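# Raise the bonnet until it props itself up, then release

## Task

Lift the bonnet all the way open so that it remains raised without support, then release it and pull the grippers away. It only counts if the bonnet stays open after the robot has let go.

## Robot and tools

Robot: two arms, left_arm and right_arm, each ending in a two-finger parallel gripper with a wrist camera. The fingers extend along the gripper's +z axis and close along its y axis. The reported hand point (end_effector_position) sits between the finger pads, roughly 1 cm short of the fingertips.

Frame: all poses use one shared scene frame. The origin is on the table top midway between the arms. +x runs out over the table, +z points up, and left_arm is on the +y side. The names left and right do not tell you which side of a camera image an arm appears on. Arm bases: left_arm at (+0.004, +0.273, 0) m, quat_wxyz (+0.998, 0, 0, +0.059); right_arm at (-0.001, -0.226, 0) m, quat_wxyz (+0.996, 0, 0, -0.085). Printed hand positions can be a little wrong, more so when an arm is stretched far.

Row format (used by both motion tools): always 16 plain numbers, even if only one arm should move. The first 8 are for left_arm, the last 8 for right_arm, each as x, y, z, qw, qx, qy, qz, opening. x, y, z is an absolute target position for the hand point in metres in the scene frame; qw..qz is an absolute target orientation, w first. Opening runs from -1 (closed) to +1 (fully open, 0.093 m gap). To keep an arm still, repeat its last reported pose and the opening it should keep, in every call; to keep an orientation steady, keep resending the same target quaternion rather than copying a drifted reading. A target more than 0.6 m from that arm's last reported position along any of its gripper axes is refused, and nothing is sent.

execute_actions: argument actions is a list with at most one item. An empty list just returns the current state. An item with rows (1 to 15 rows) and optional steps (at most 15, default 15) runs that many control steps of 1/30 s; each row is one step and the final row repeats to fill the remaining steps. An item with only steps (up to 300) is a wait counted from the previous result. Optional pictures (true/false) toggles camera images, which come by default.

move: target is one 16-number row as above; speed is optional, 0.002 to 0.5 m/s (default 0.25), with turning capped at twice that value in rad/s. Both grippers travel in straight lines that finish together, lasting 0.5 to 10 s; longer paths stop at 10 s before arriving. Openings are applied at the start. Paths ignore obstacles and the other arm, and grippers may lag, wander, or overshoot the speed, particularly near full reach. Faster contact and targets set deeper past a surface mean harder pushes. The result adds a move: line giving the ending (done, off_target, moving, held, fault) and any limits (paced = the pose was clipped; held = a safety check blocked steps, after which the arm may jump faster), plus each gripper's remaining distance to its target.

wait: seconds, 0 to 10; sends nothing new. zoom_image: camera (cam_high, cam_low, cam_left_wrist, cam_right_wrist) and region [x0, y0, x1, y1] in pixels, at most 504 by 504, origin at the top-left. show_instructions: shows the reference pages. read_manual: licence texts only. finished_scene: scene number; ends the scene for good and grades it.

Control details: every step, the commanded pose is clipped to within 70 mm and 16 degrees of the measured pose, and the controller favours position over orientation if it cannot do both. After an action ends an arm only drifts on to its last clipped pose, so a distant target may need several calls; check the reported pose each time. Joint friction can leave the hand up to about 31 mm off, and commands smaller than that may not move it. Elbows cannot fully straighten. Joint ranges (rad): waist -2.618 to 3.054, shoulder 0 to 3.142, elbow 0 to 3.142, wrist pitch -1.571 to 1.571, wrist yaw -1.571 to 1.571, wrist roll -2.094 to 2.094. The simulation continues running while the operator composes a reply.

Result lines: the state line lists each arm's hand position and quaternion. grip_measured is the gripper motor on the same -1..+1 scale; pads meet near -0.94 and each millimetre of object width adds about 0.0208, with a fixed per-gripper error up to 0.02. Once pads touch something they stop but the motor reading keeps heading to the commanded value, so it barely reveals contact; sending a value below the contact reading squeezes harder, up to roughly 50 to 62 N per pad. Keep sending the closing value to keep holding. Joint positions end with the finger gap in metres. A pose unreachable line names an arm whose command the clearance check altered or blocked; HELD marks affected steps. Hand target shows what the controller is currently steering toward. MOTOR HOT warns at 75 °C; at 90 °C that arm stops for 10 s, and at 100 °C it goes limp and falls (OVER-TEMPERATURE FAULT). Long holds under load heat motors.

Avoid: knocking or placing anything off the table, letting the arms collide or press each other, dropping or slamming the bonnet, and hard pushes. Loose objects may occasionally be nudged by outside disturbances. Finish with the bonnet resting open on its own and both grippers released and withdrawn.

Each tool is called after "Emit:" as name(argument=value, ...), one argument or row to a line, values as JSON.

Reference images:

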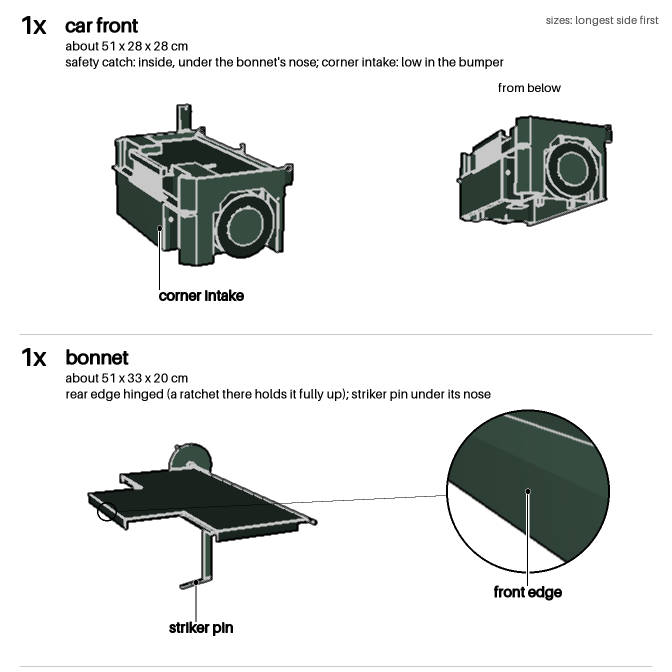

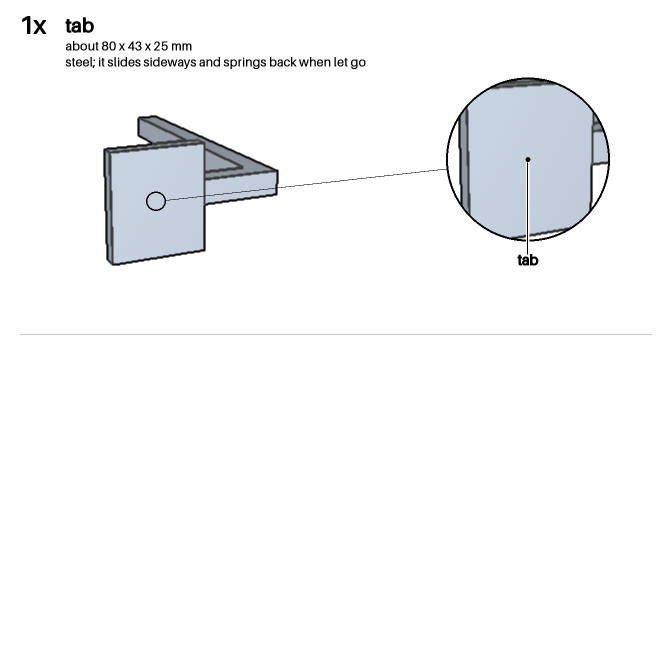

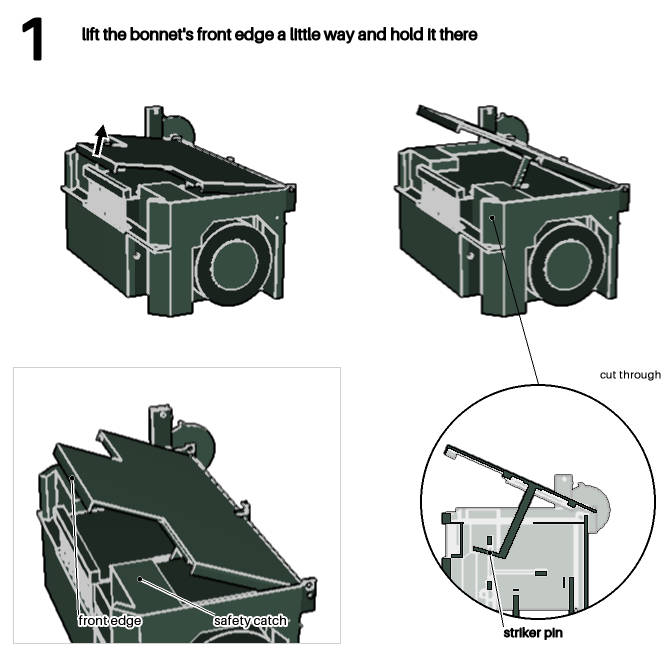

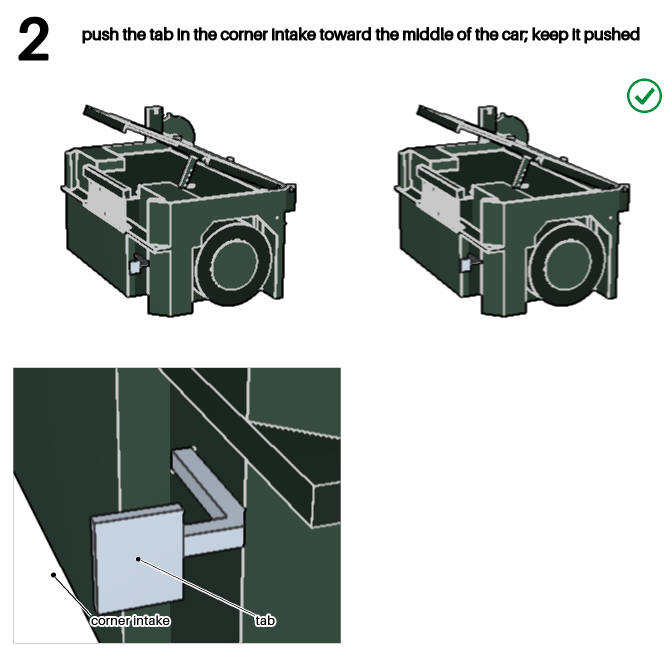

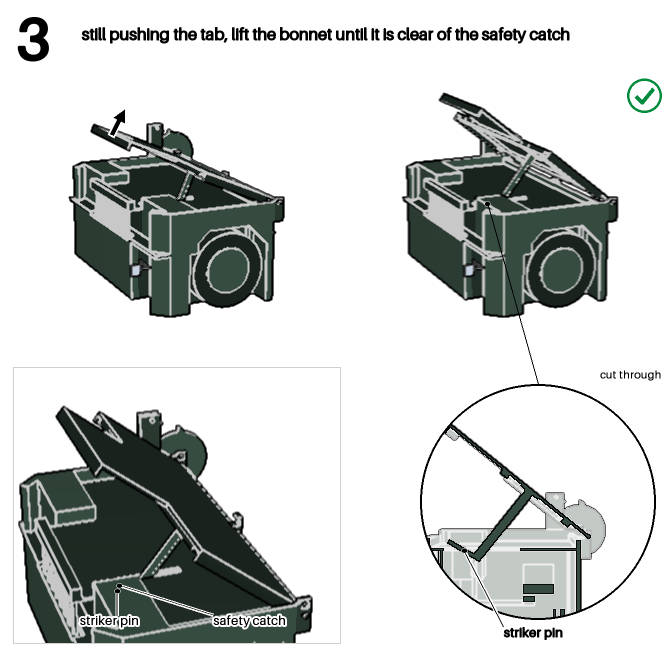

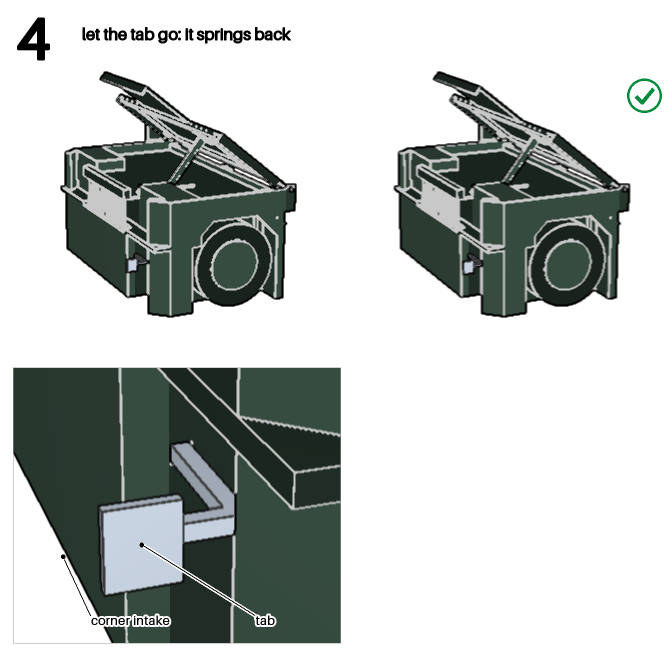

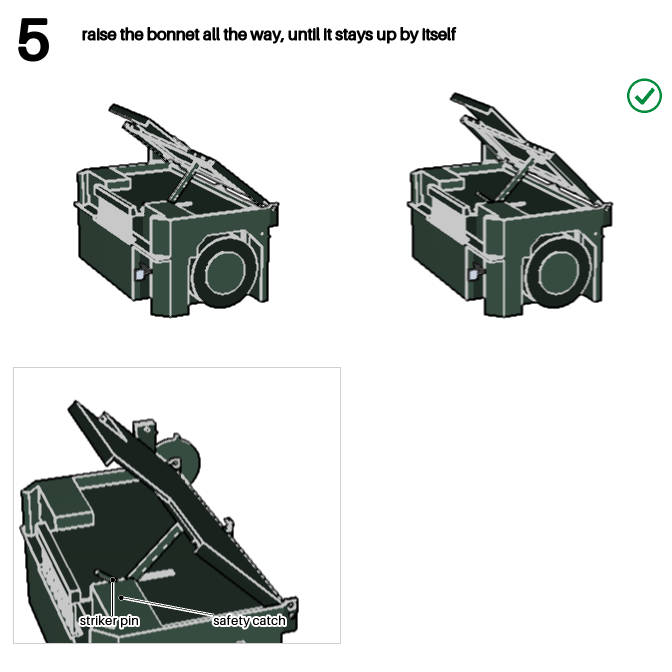

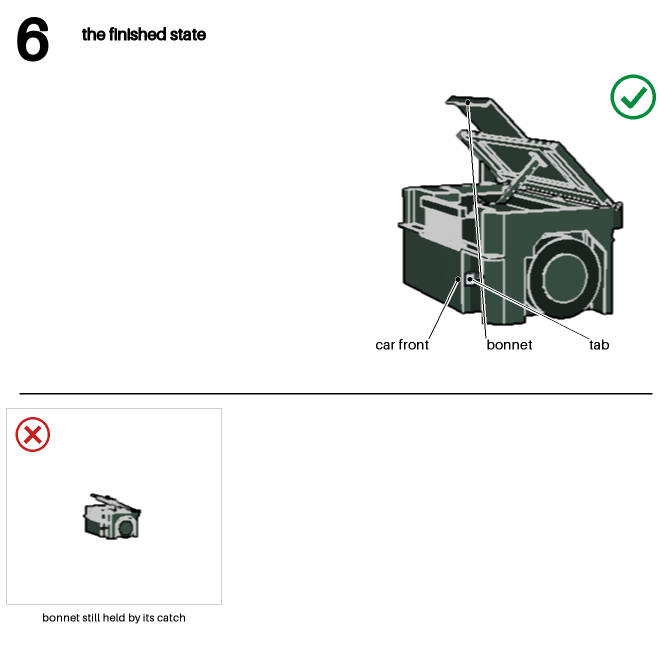

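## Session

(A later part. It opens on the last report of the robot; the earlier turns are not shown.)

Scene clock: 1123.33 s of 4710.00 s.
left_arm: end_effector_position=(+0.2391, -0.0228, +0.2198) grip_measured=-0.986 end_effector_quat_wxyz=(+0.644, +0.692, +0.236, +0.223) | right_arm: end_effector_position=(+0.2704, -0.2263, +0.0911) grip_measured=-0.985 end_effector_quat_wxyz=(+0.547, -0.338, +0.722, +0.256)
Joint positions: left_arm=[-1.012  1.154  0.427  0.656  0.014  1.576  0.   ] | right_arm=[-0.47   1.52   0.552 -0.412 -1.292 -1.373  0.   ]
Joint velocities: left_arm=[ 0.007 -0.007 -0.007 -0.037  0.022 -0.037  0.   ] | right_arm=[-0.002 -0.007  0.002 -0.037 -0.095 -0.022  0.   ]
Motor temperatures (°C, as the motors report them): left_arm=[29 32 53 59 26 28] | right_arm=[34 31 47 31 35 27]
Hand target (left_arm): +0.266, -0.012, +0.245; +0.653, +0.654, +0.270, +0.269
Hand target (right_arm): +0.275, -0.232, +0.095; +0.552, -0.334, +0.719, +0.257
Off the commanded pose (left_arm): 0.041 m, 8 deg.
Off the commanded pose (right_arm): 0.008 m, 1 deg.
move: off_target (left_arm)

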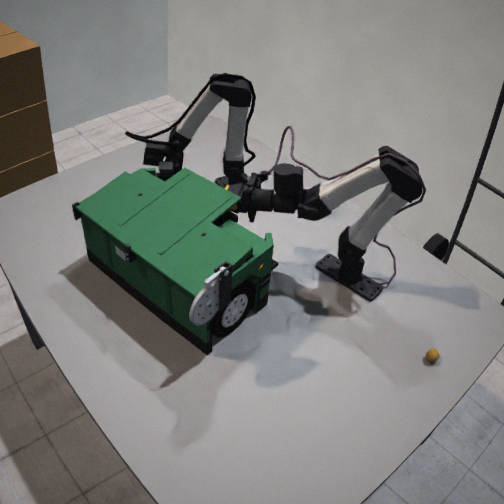

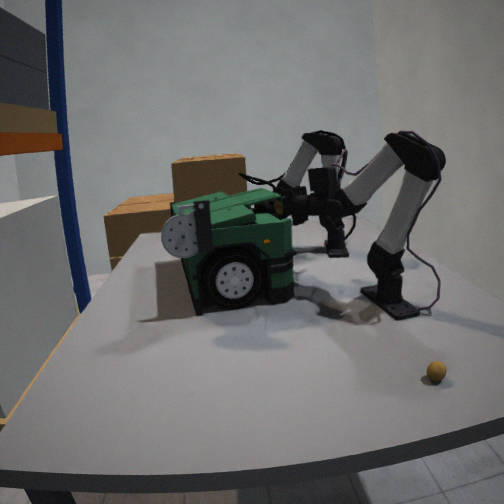

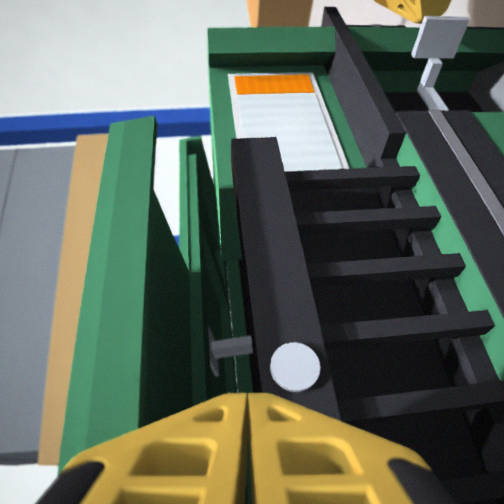

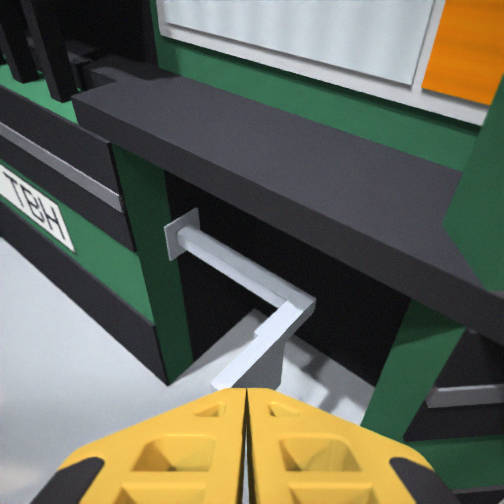

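Emit:
move(
  target=[0.19,0.06,0.25,0.653,0.653,0.27,0.27,-1,0.275,-0.232,0.095,0.552,-0.335,0.719,0.258,-1],
  speed=0.08,
)

Emit:
move(
  target=[0.2,0.03,0.33,0.433,0.433,0.75,-0.25,-1,0.275,-0.232,0.095,0.552,-0.335,0.719,0.258,-1],
  speed=0.1,
)

Emit:
move(
  target=[0.26,-0.06,0.34,0.3,0.47,0.81,-0.17,-1,0.275,-0.232,0.095,0.552,-0.335,0.719,0.258,-1],
  speed=0.1,
)

Scene clock: 1143.37 s of 4710.00 s.
left_arm: end_effector_position=(+0.1915, +0.0607, +0.2525) grip_measured=-0.986 end_effector_quat_wxyz=(+0.651, +0.656, +0.269, +0.272) | right_arm: end_effector_position=(+0.2704, -0.2263, +0.0911) grip_measured=-0.985 end_effector_quat_wxyz=(+0.547, -0.338, +0.722, +0.256)
Joint positions: left_arm=[-1.059  0.51   0.315  0.189 -0.154  1.576  0.   ] | right_arm=[-0.47   1.52   0.552 -0.412 -1.292 -1.373  0.   ]
Joint velocities: left_arm=[ 0.002 -0.017 -0.012  0.037 -0.081  0.007  0.   ] | right_arm=[-0.002 -0.027  0.002 -0.022  0.037 -0.095  0.   ]
Motor temperatures (°C, as the motors report them): left_arm=[29 31 56 60 26 29] | right_arm=[34 31 47 31 35 27]
Hand target (left_arm): +0.189, +0.062, +0.250; +0.654, +0.653, +0.271, +0.269
Hand target (right_arm): +0.275, -0.232, +0.095; +0.552, -0.334, +0.719, +0.257
Off the commanded pose (left_arm): 0.003 m, 0 deg.
Off the commanded pose (right_arm): 0.008 m, 1 deg.
After step 90, 15.13 s passed at rest.
move: done

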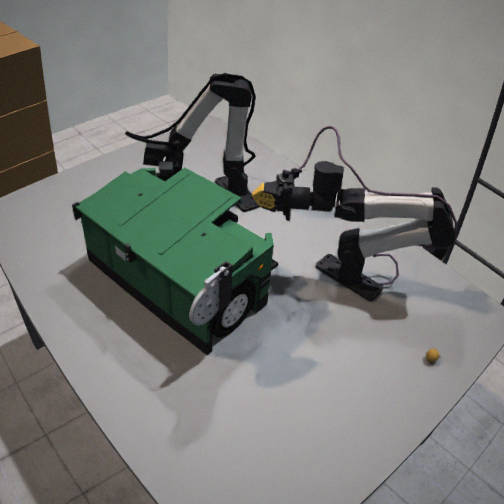

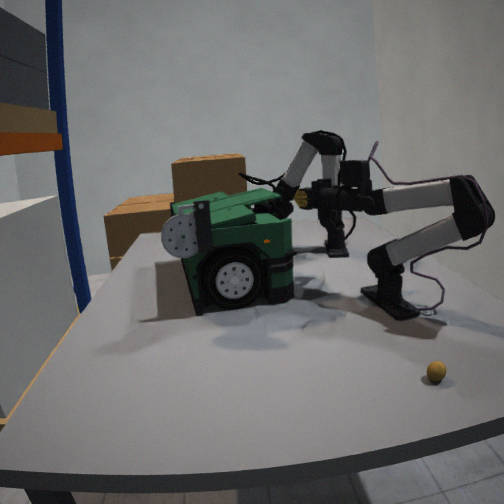

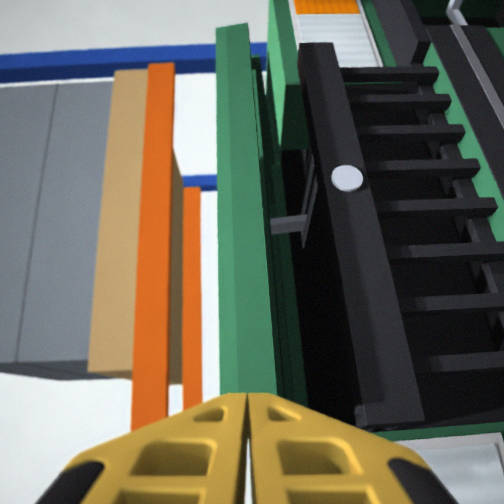

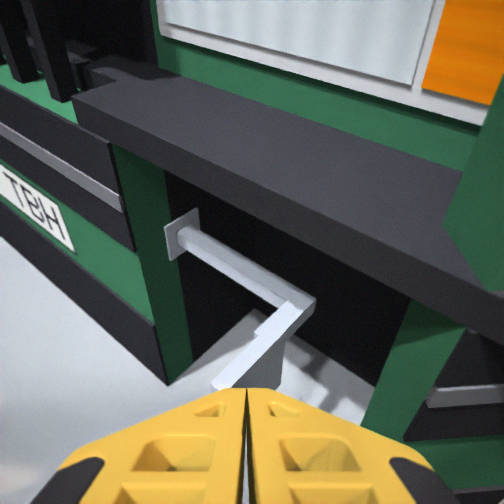

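Scene clock: 1151.73 s of 4710.00 s.
left_arm: end_effector_position=(+0.1977, +0.0302, +0.3207) grip_measured=-0.985 end_effector_quat_wxyz=(+0.430, +0.441, +0.751, -0.239) | right_arm: end_effector_position=(+0.2704, -0.2263, +0.0911) grip_measured=-0.985 end_effector_quat_wxyz=(+0.547, -0.338, +0.722, +0.256)
Joint positions: left_arm=[-0.899  1.008  1.219 -0.768  0.22   0.16   0.   ] | right_arm=[-0.47   1.52   0.552 -0.412 -1.292 -1.373  0.   ]
Joint velocities: left_arm=[ 0.007  0.002  0.012 -0.007 -0.022 -0.022  0.   ] | right_arm=[ 0.007  0.022  0.027  0.037  0.007 -0.007  0.   ]
Motor temperatures (°C, as the motors report them): left_arm=[29 31 56 59 26 29] | right_arm=[34 31 47 31 34 27]
Hand target (left_arm): +0.201, +0.029, +0.328; +0.434, +0.435, +0.750, -0.244
Hand target (right_arm): +0.275, -0.232, +0.095; +0.552, -0.334, +0.719, +0.257
Off the commanded pose (left_arm): 0.010 m, 2 deg.
Off the commanded pose (right_arm): 0.008 m, 1 deg.
move: done

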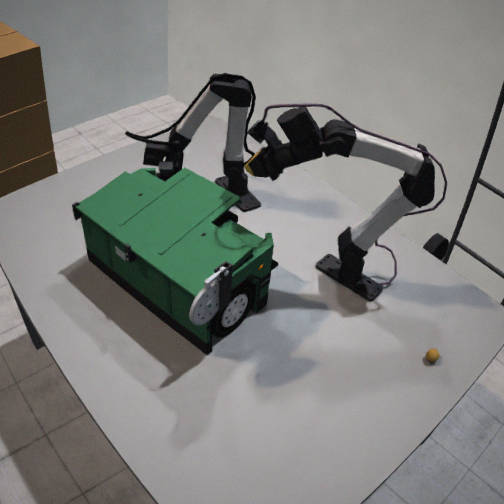

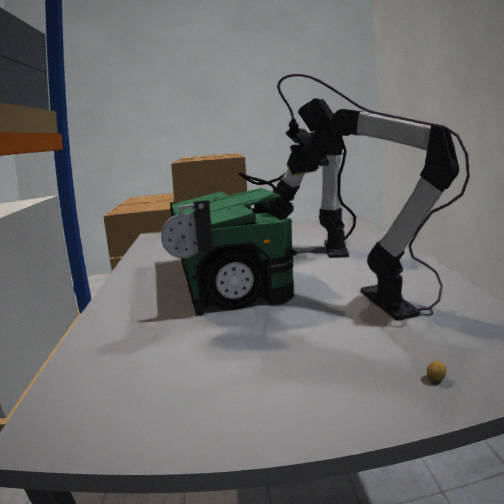

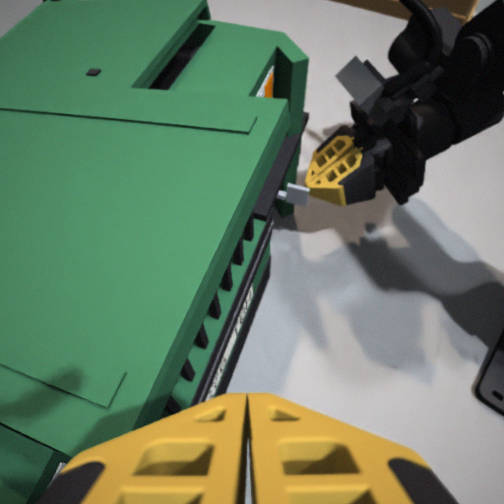

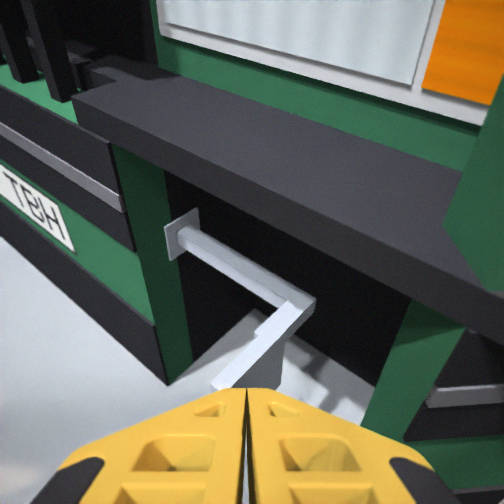

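Scene clock: 1153.97 s of 4710.00 s.
left_arm: end_effector_position=(+0.2608, -0.0570, +0.3326) grip_measured=-0.985 end_effector_quat_wxyz=(+0.294, +0.472, +0.814, -0.168) | right_arm: end_effector_position=(+0.2704, -0.2263, +0.0911) grip_measured=-0.985 end_effector_quat_wxyz=(+0.547, -0.338, +0.722, +0.256)
Joint positions: left_arm=[-0.983  1.719  2.092 -1.26   0.114  0.147  0.   ] | right_arm=[-0.47   1.52   0.552 -0.412 -1.292 -1.373  0.   ]
Joint velocities: left_arm=[-0.017  0.007 -0.007  0.051  0.007 -0.007  0.   ] | right_arm=[ 0.002  0.007  0.002 -0.037  0.037  0.022  0.   ]
Motor temperatures (°C, as the motors report them): left_arm=[29 31 56 58 26 29] | right_arm=[34 31 47 31 34 27]
Hand target (left_arm): +0.260, -0.061, +0.338; +0.302, +0.471, +0.811, -0.170
Hand target (right_arm): +0.275, -0.232, +0.095; +0.552, -0.334, +0.719, +0.257
Off the commanded pose (left_arm): 0.008 m, 1 deg.
Off the commanded pose (right_arm): 0.008 m, 1 deg.
move: done

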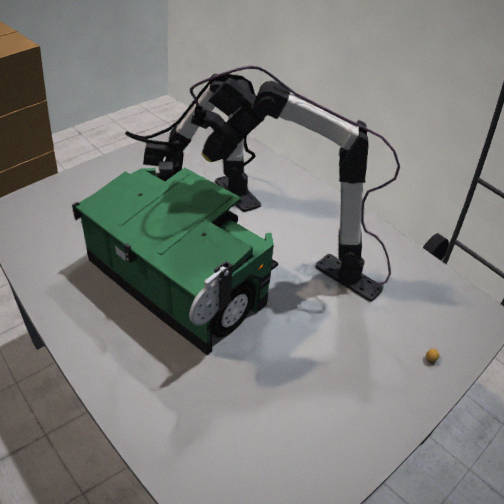

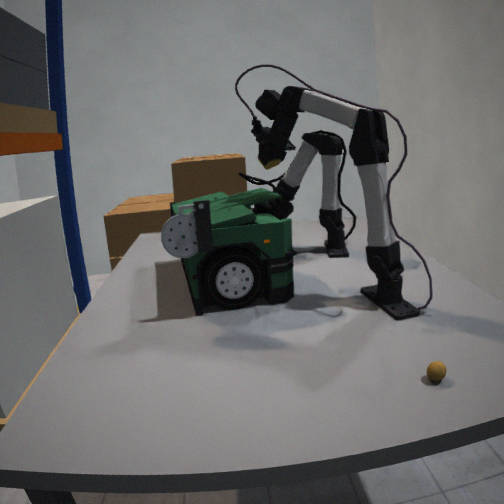

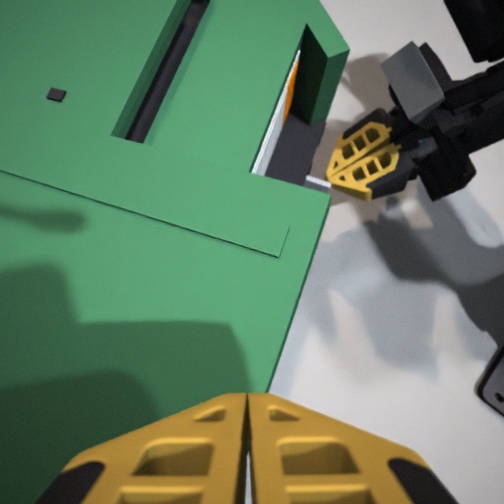

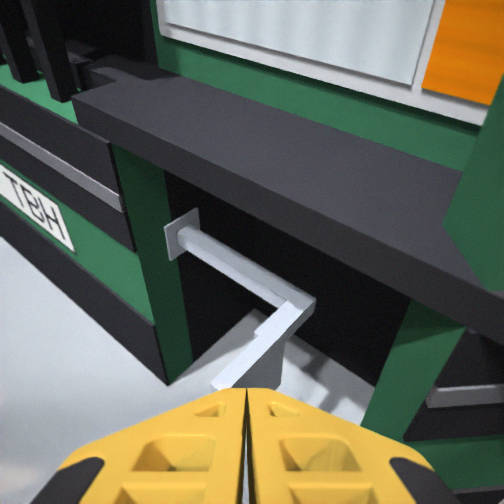

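Emit:
move(
  target=[0.17,0.02,0.3,0.6,0.0,0.8,0.0,-1,0.275,-0.232,0.095,0.552,-0.335,0.719,0.258,-1],
  speed=0.1,
)

Emit:
move(
  target=[0.2,0.01,0.232,0.704,-0.068,0.704,0.068,-1,0.275,-0.232,0.095,0.552,-0.335,0.719,0.258,-1],
  speed=0.08,
)

Scene clock: 1189.23 s of 4710.00 s.
left_arm: end_effector_position=(+0.1689, +0.0236, +0.2935) grip_measured=-0.985 end_effector_quat_wxyz=(+0.591, +0.001, +0.806, -0.004) | right_arm: end_effector_position=(+0.2704, -0.2263, +0.0911) grip_measured=-0.985 end_effector_quat_wxyz=(+0.547, -0.338, +0.722, +0.256)
Joint positions: left_arm=[-1.674  1.472  1.397 -1.419 -1.265 -1.496  0.   ] | right_arm=[-0.47   1.52   0.552 -0.412 -1.292 -1.373  0.   ]
Joint velocities: left_arm=[-0.002  0.002  0.002 -0.051  0.037 -0.037  0.   ] | right_arm=[-0.007  0.002  0.007 -0.037  0.007 -0.037  0.   ]
Motor temperatures (°C, as the motors report them): left_arm=[29 34 53 54 26 28] | right_arm=[33 31 47 30 34 27]
Hand target (left_arm): +0.167, +0.019, +0.299; +0.597, -0.000, +0.802, -0.011
Hand target (right_arm): +0.275, -0.232, +0.095; +0.552, -0.334, +0.719, +0.257
Off the commanded pose (left_arm): 0.007 m, 1 deg.
Off the commanded pose (right_arm): 0.008 m, 1 deg.
After step 90, 25.63 s passed at rest.
move: done

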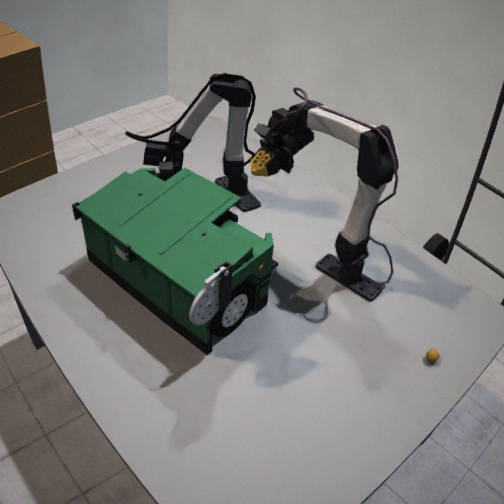

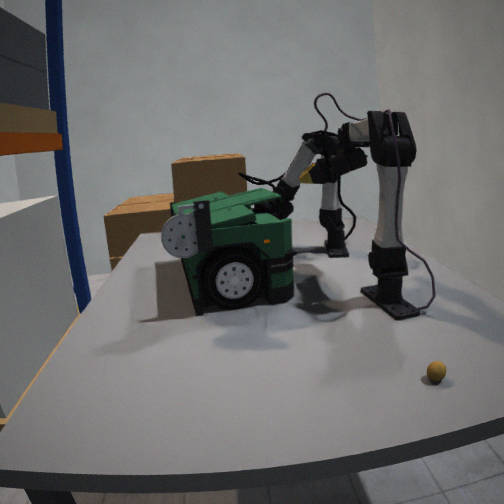

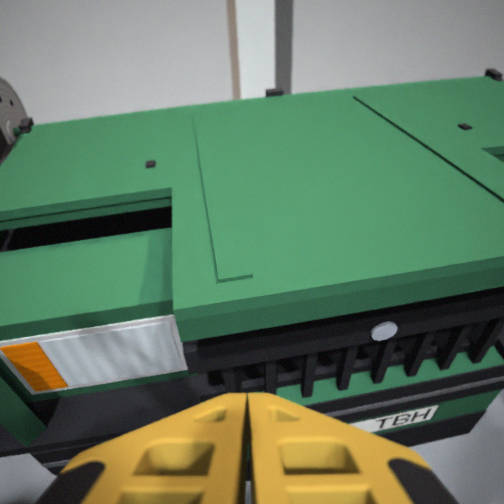

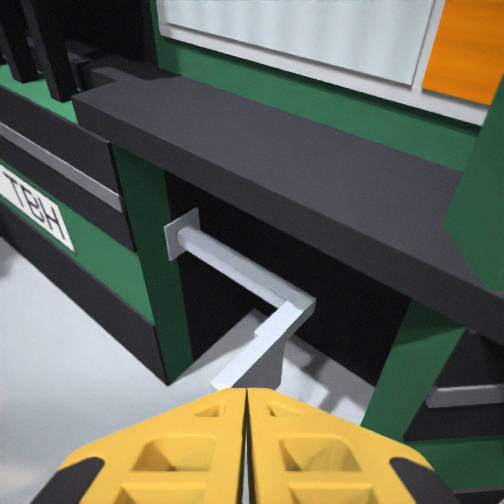

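Scene clock: 1191.90 s of 4710.00 s.
left_arm: end_effector_position=(+0.1974, +0.0059, +0.2338) grip_measured=-0.985 end_effector_quat_wxyz=(+0.690, -0.052, +0.722, +0.029) | right_arm: end_effector_position=(+0.2704, -0.2263, +0.0911) grip_measured=-0.985 end_effector_quat_wxyz=(+0.547, -0.338, +0.722, +0.256)
Joint positions: left_arm=[-1.599  1.789  1.294 -1.547 -1.518 -2.071  0.   ] | right_arm=[-0.47   1.52   0.552 -0.412 -1.292 -1.373  0.   ]
Joint velocities: left_arm=[-0.007 -0.002 -0.017 -0.066  0.007 -0.037  0.   ] | right_arm=[-0.007 -0.012  0.002  0.007 -0.007  0.037  0.   ]
Motor temperatures (°C, as the motors report them): left_arm=[29 34 53 53 26 28] | right_arm=[33 31 47 30 34 27]
Hand target (left_arm): +0.200, +0.009, +0.230; +0.694, -0.043, +0.717, +0.041
Hand target (right_arm): +0.275, -0.232, +0.095; +0.552, -0.334, +0.719, +0.257
Off the commanded pose (left_arm): 0.005 m, 5 deg.
Off the commanded pose (right_arm): 0.008 m, 1 deg.
joint sent to its limit (left arm) — the command would take joint 4 (wrist pitch) past its lower limit, so that joint was sent only as far as its limit.
move: off_target (left_arm)

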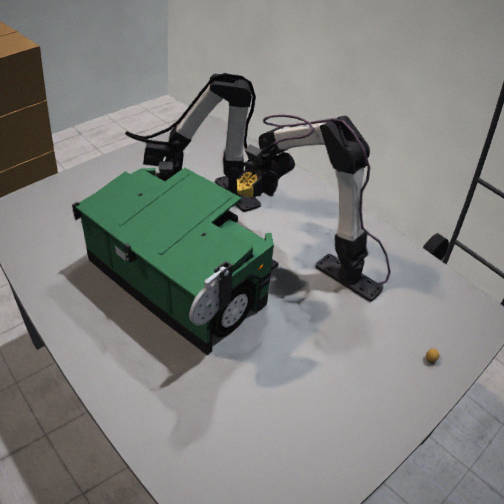

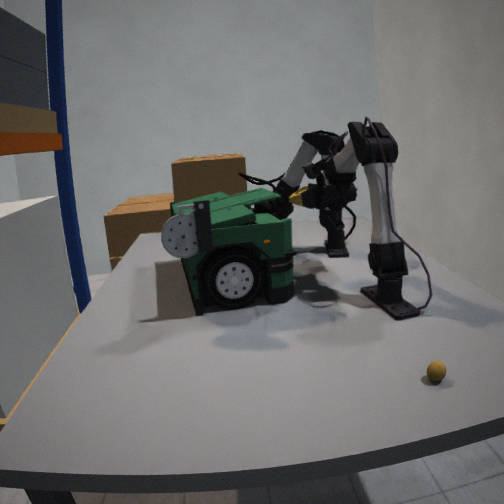

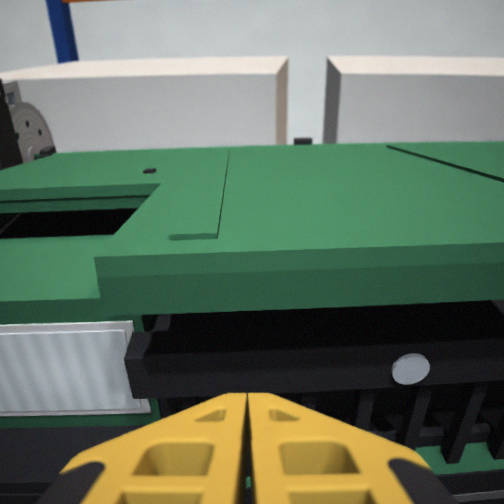

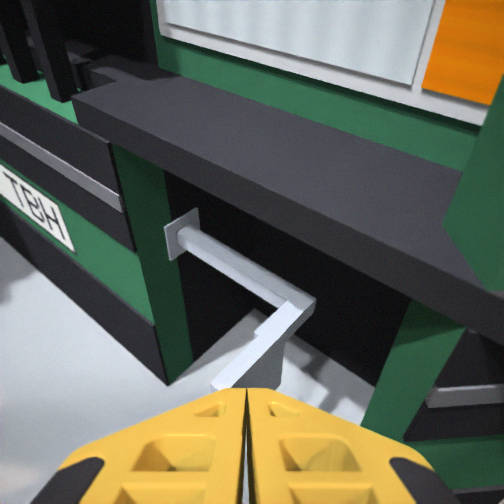

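Emit:
move(
  target=[0.245,0.005,0.232,0.704,-0.068,0.704,0.068,-1,0.275,-0.232,0.095,0.552,-0.335,0.719,0.258,-1],
  speed=0.04,
)

Scene clock: 1197.73 s of 4710.00 s.
left_arm: end_effector_position=(+0.2403, +0.0088, +0.2266) grip_measured=-0.985 end_effector_quat_wxyz=(+0.700, -0.077, +0.705, +0.089) | right_arm: end_effector_position=(+0.2704, -0.2263, +0.0911) grip_measured=-0.985 end_effector_quat_wxyz=(+0.547, -0.338, +0.722, +0.256)
Joint positions: left_arm=[-1.456  1.846  1.327 -1.357 -1.565 -1.858  0.   ] | right_arm=[-0.47   1.52   0.552 -0.412 -1.292 -1.373  0.   ]
Joint velocities: left_arm=[-0.007  0.002 -0.012  0.11  -0.037  0.125  0.   ] | right_arm=[-0.002  0.012 -0.017 -0.11   0.037  0.007  0.   ]
Motor temperatures (°C, as the motors report them): left_arm=[29 34 52 51 26 28] | right_arm=[33 31 47 30 34 27]
Hand target (left_arm): +0.245, +0.006, +0.233; +0.706, -0.084, +0.698, +0.086
Hand target (right_arm): +0.275, -0.232, +0.095; +0.552, -0.334, +0.719, +0.257
Off the commanded pose (left_arm): 0.008 m, 3 deg.
Off the commanded pose (right_arm): 0.008 m, 1 deg.
joint sent to its limit (left arm) — the command would take joint 5 (wrist yaw) past its lower limit, so that joint was sent only as far as its limit.
After step 90, 1.33 s passed at rest.
move: off_target (left_arm)

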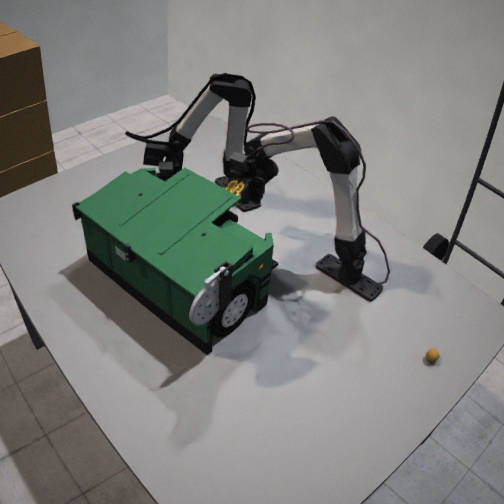

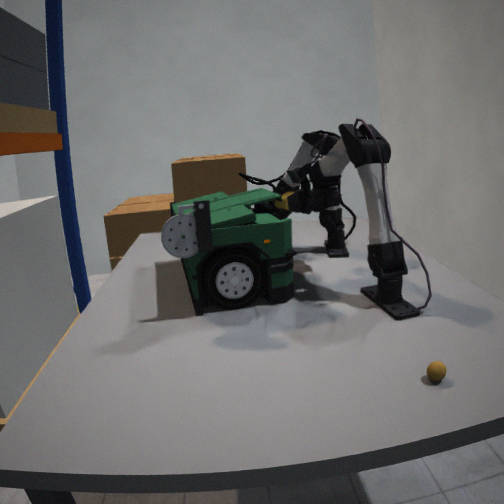

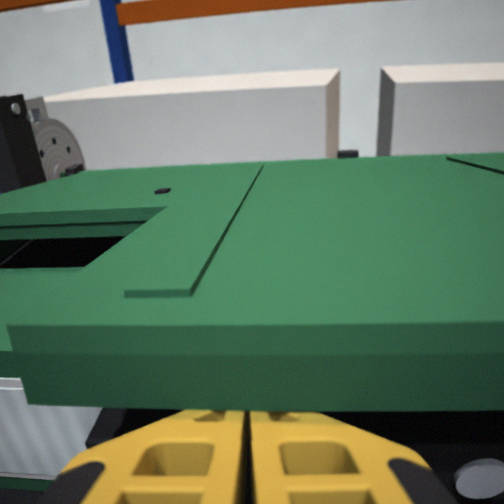

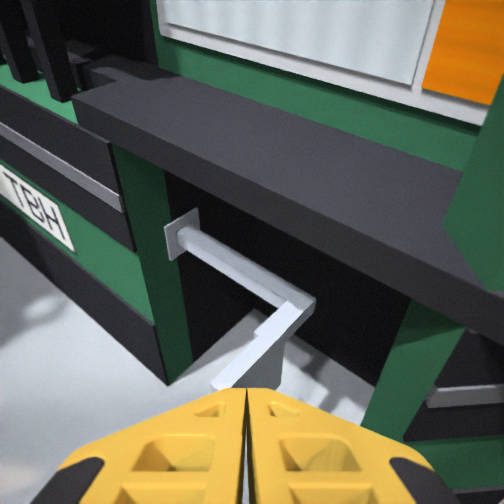

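Emit:
move(
  target=[0.255,0.007,0.285,0.704,-0.068,0.704,0.068,-1,0.275,-0.232,0.095,0.552,-0.335,0.719,0.258,-1],
  speed=0.03,
)

Scene clock: 1205.23 s of 4710.00 s.
left_arm: end_effector_position=(+0.2392, +0.0075, +0.2293) grip_measured=-0.985 end_effector_quat_wxyz=(+0.617, -0.041, +0.778, +0.111) | right_arm: end_effector_position=(+0.2704, -0.2263, +0.0911) grip_measured=-0.985 end_effector_quat_wxyz=(+0.547, -0.338, +0.722, +0.256)
Joint positions: left_arm=[-1.448  1.719  1.339 -1.141 -1.354 -1.395  0.   ] | right_arm=[-0.47   1.52   0.552 -0.412 -1.292 -1.373  0.   ]
Joint velocities: left_arm=[-0.002 -0.007  0.012 -0.022  0.081  0.037  0.   ] | right_arm=[ 0.012 -0.012 -0.007  0.022  0.022  0.022  0.   ]
Motor temperatures (°C, as the motors report them): left_arm=[29 35 52 50 27 29] | right_arm=[33 31 47 30 34 27]
Hand target (left_arm): +0.247, +0.015, +0.284; +0.695, -0.090, +0.708, +0.091
Hand target (right_arm): +0.275, -0.232, +0.095; +0.552, -0.334, +0.719, +0.257
Off the commanded pose (left_arm): 0.058 m, 14 deg.
Off the commanded pose (right_arm): 0.008 m, 1 deg.
After step 90, 1.87 s passed at rest.
move: off_target (left_arm)

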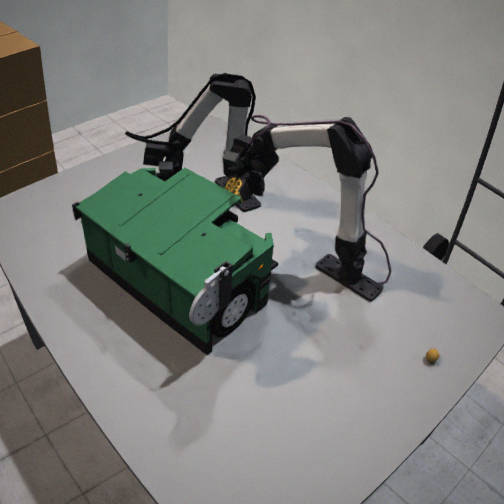

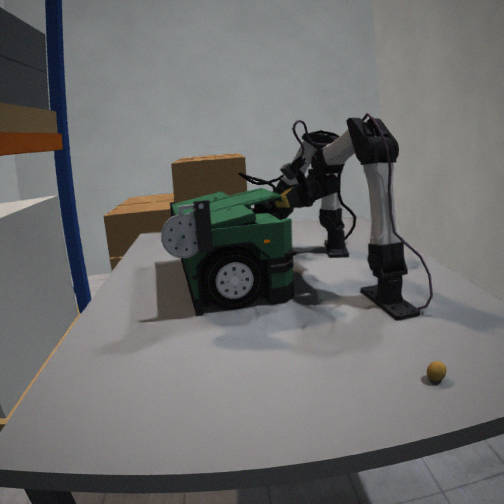

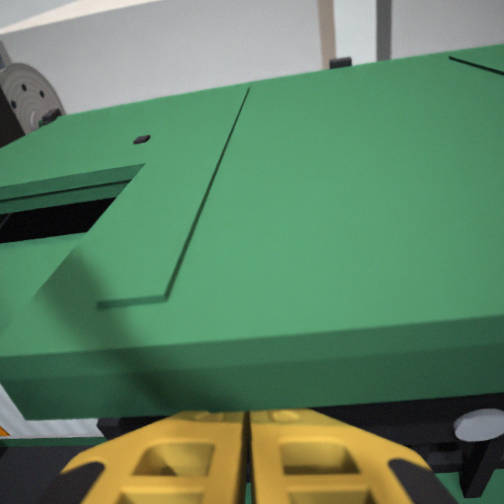

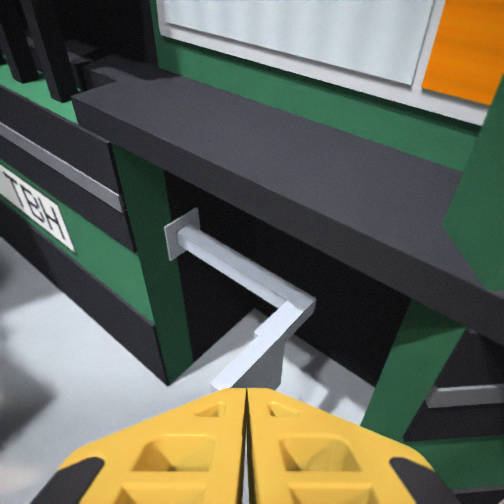

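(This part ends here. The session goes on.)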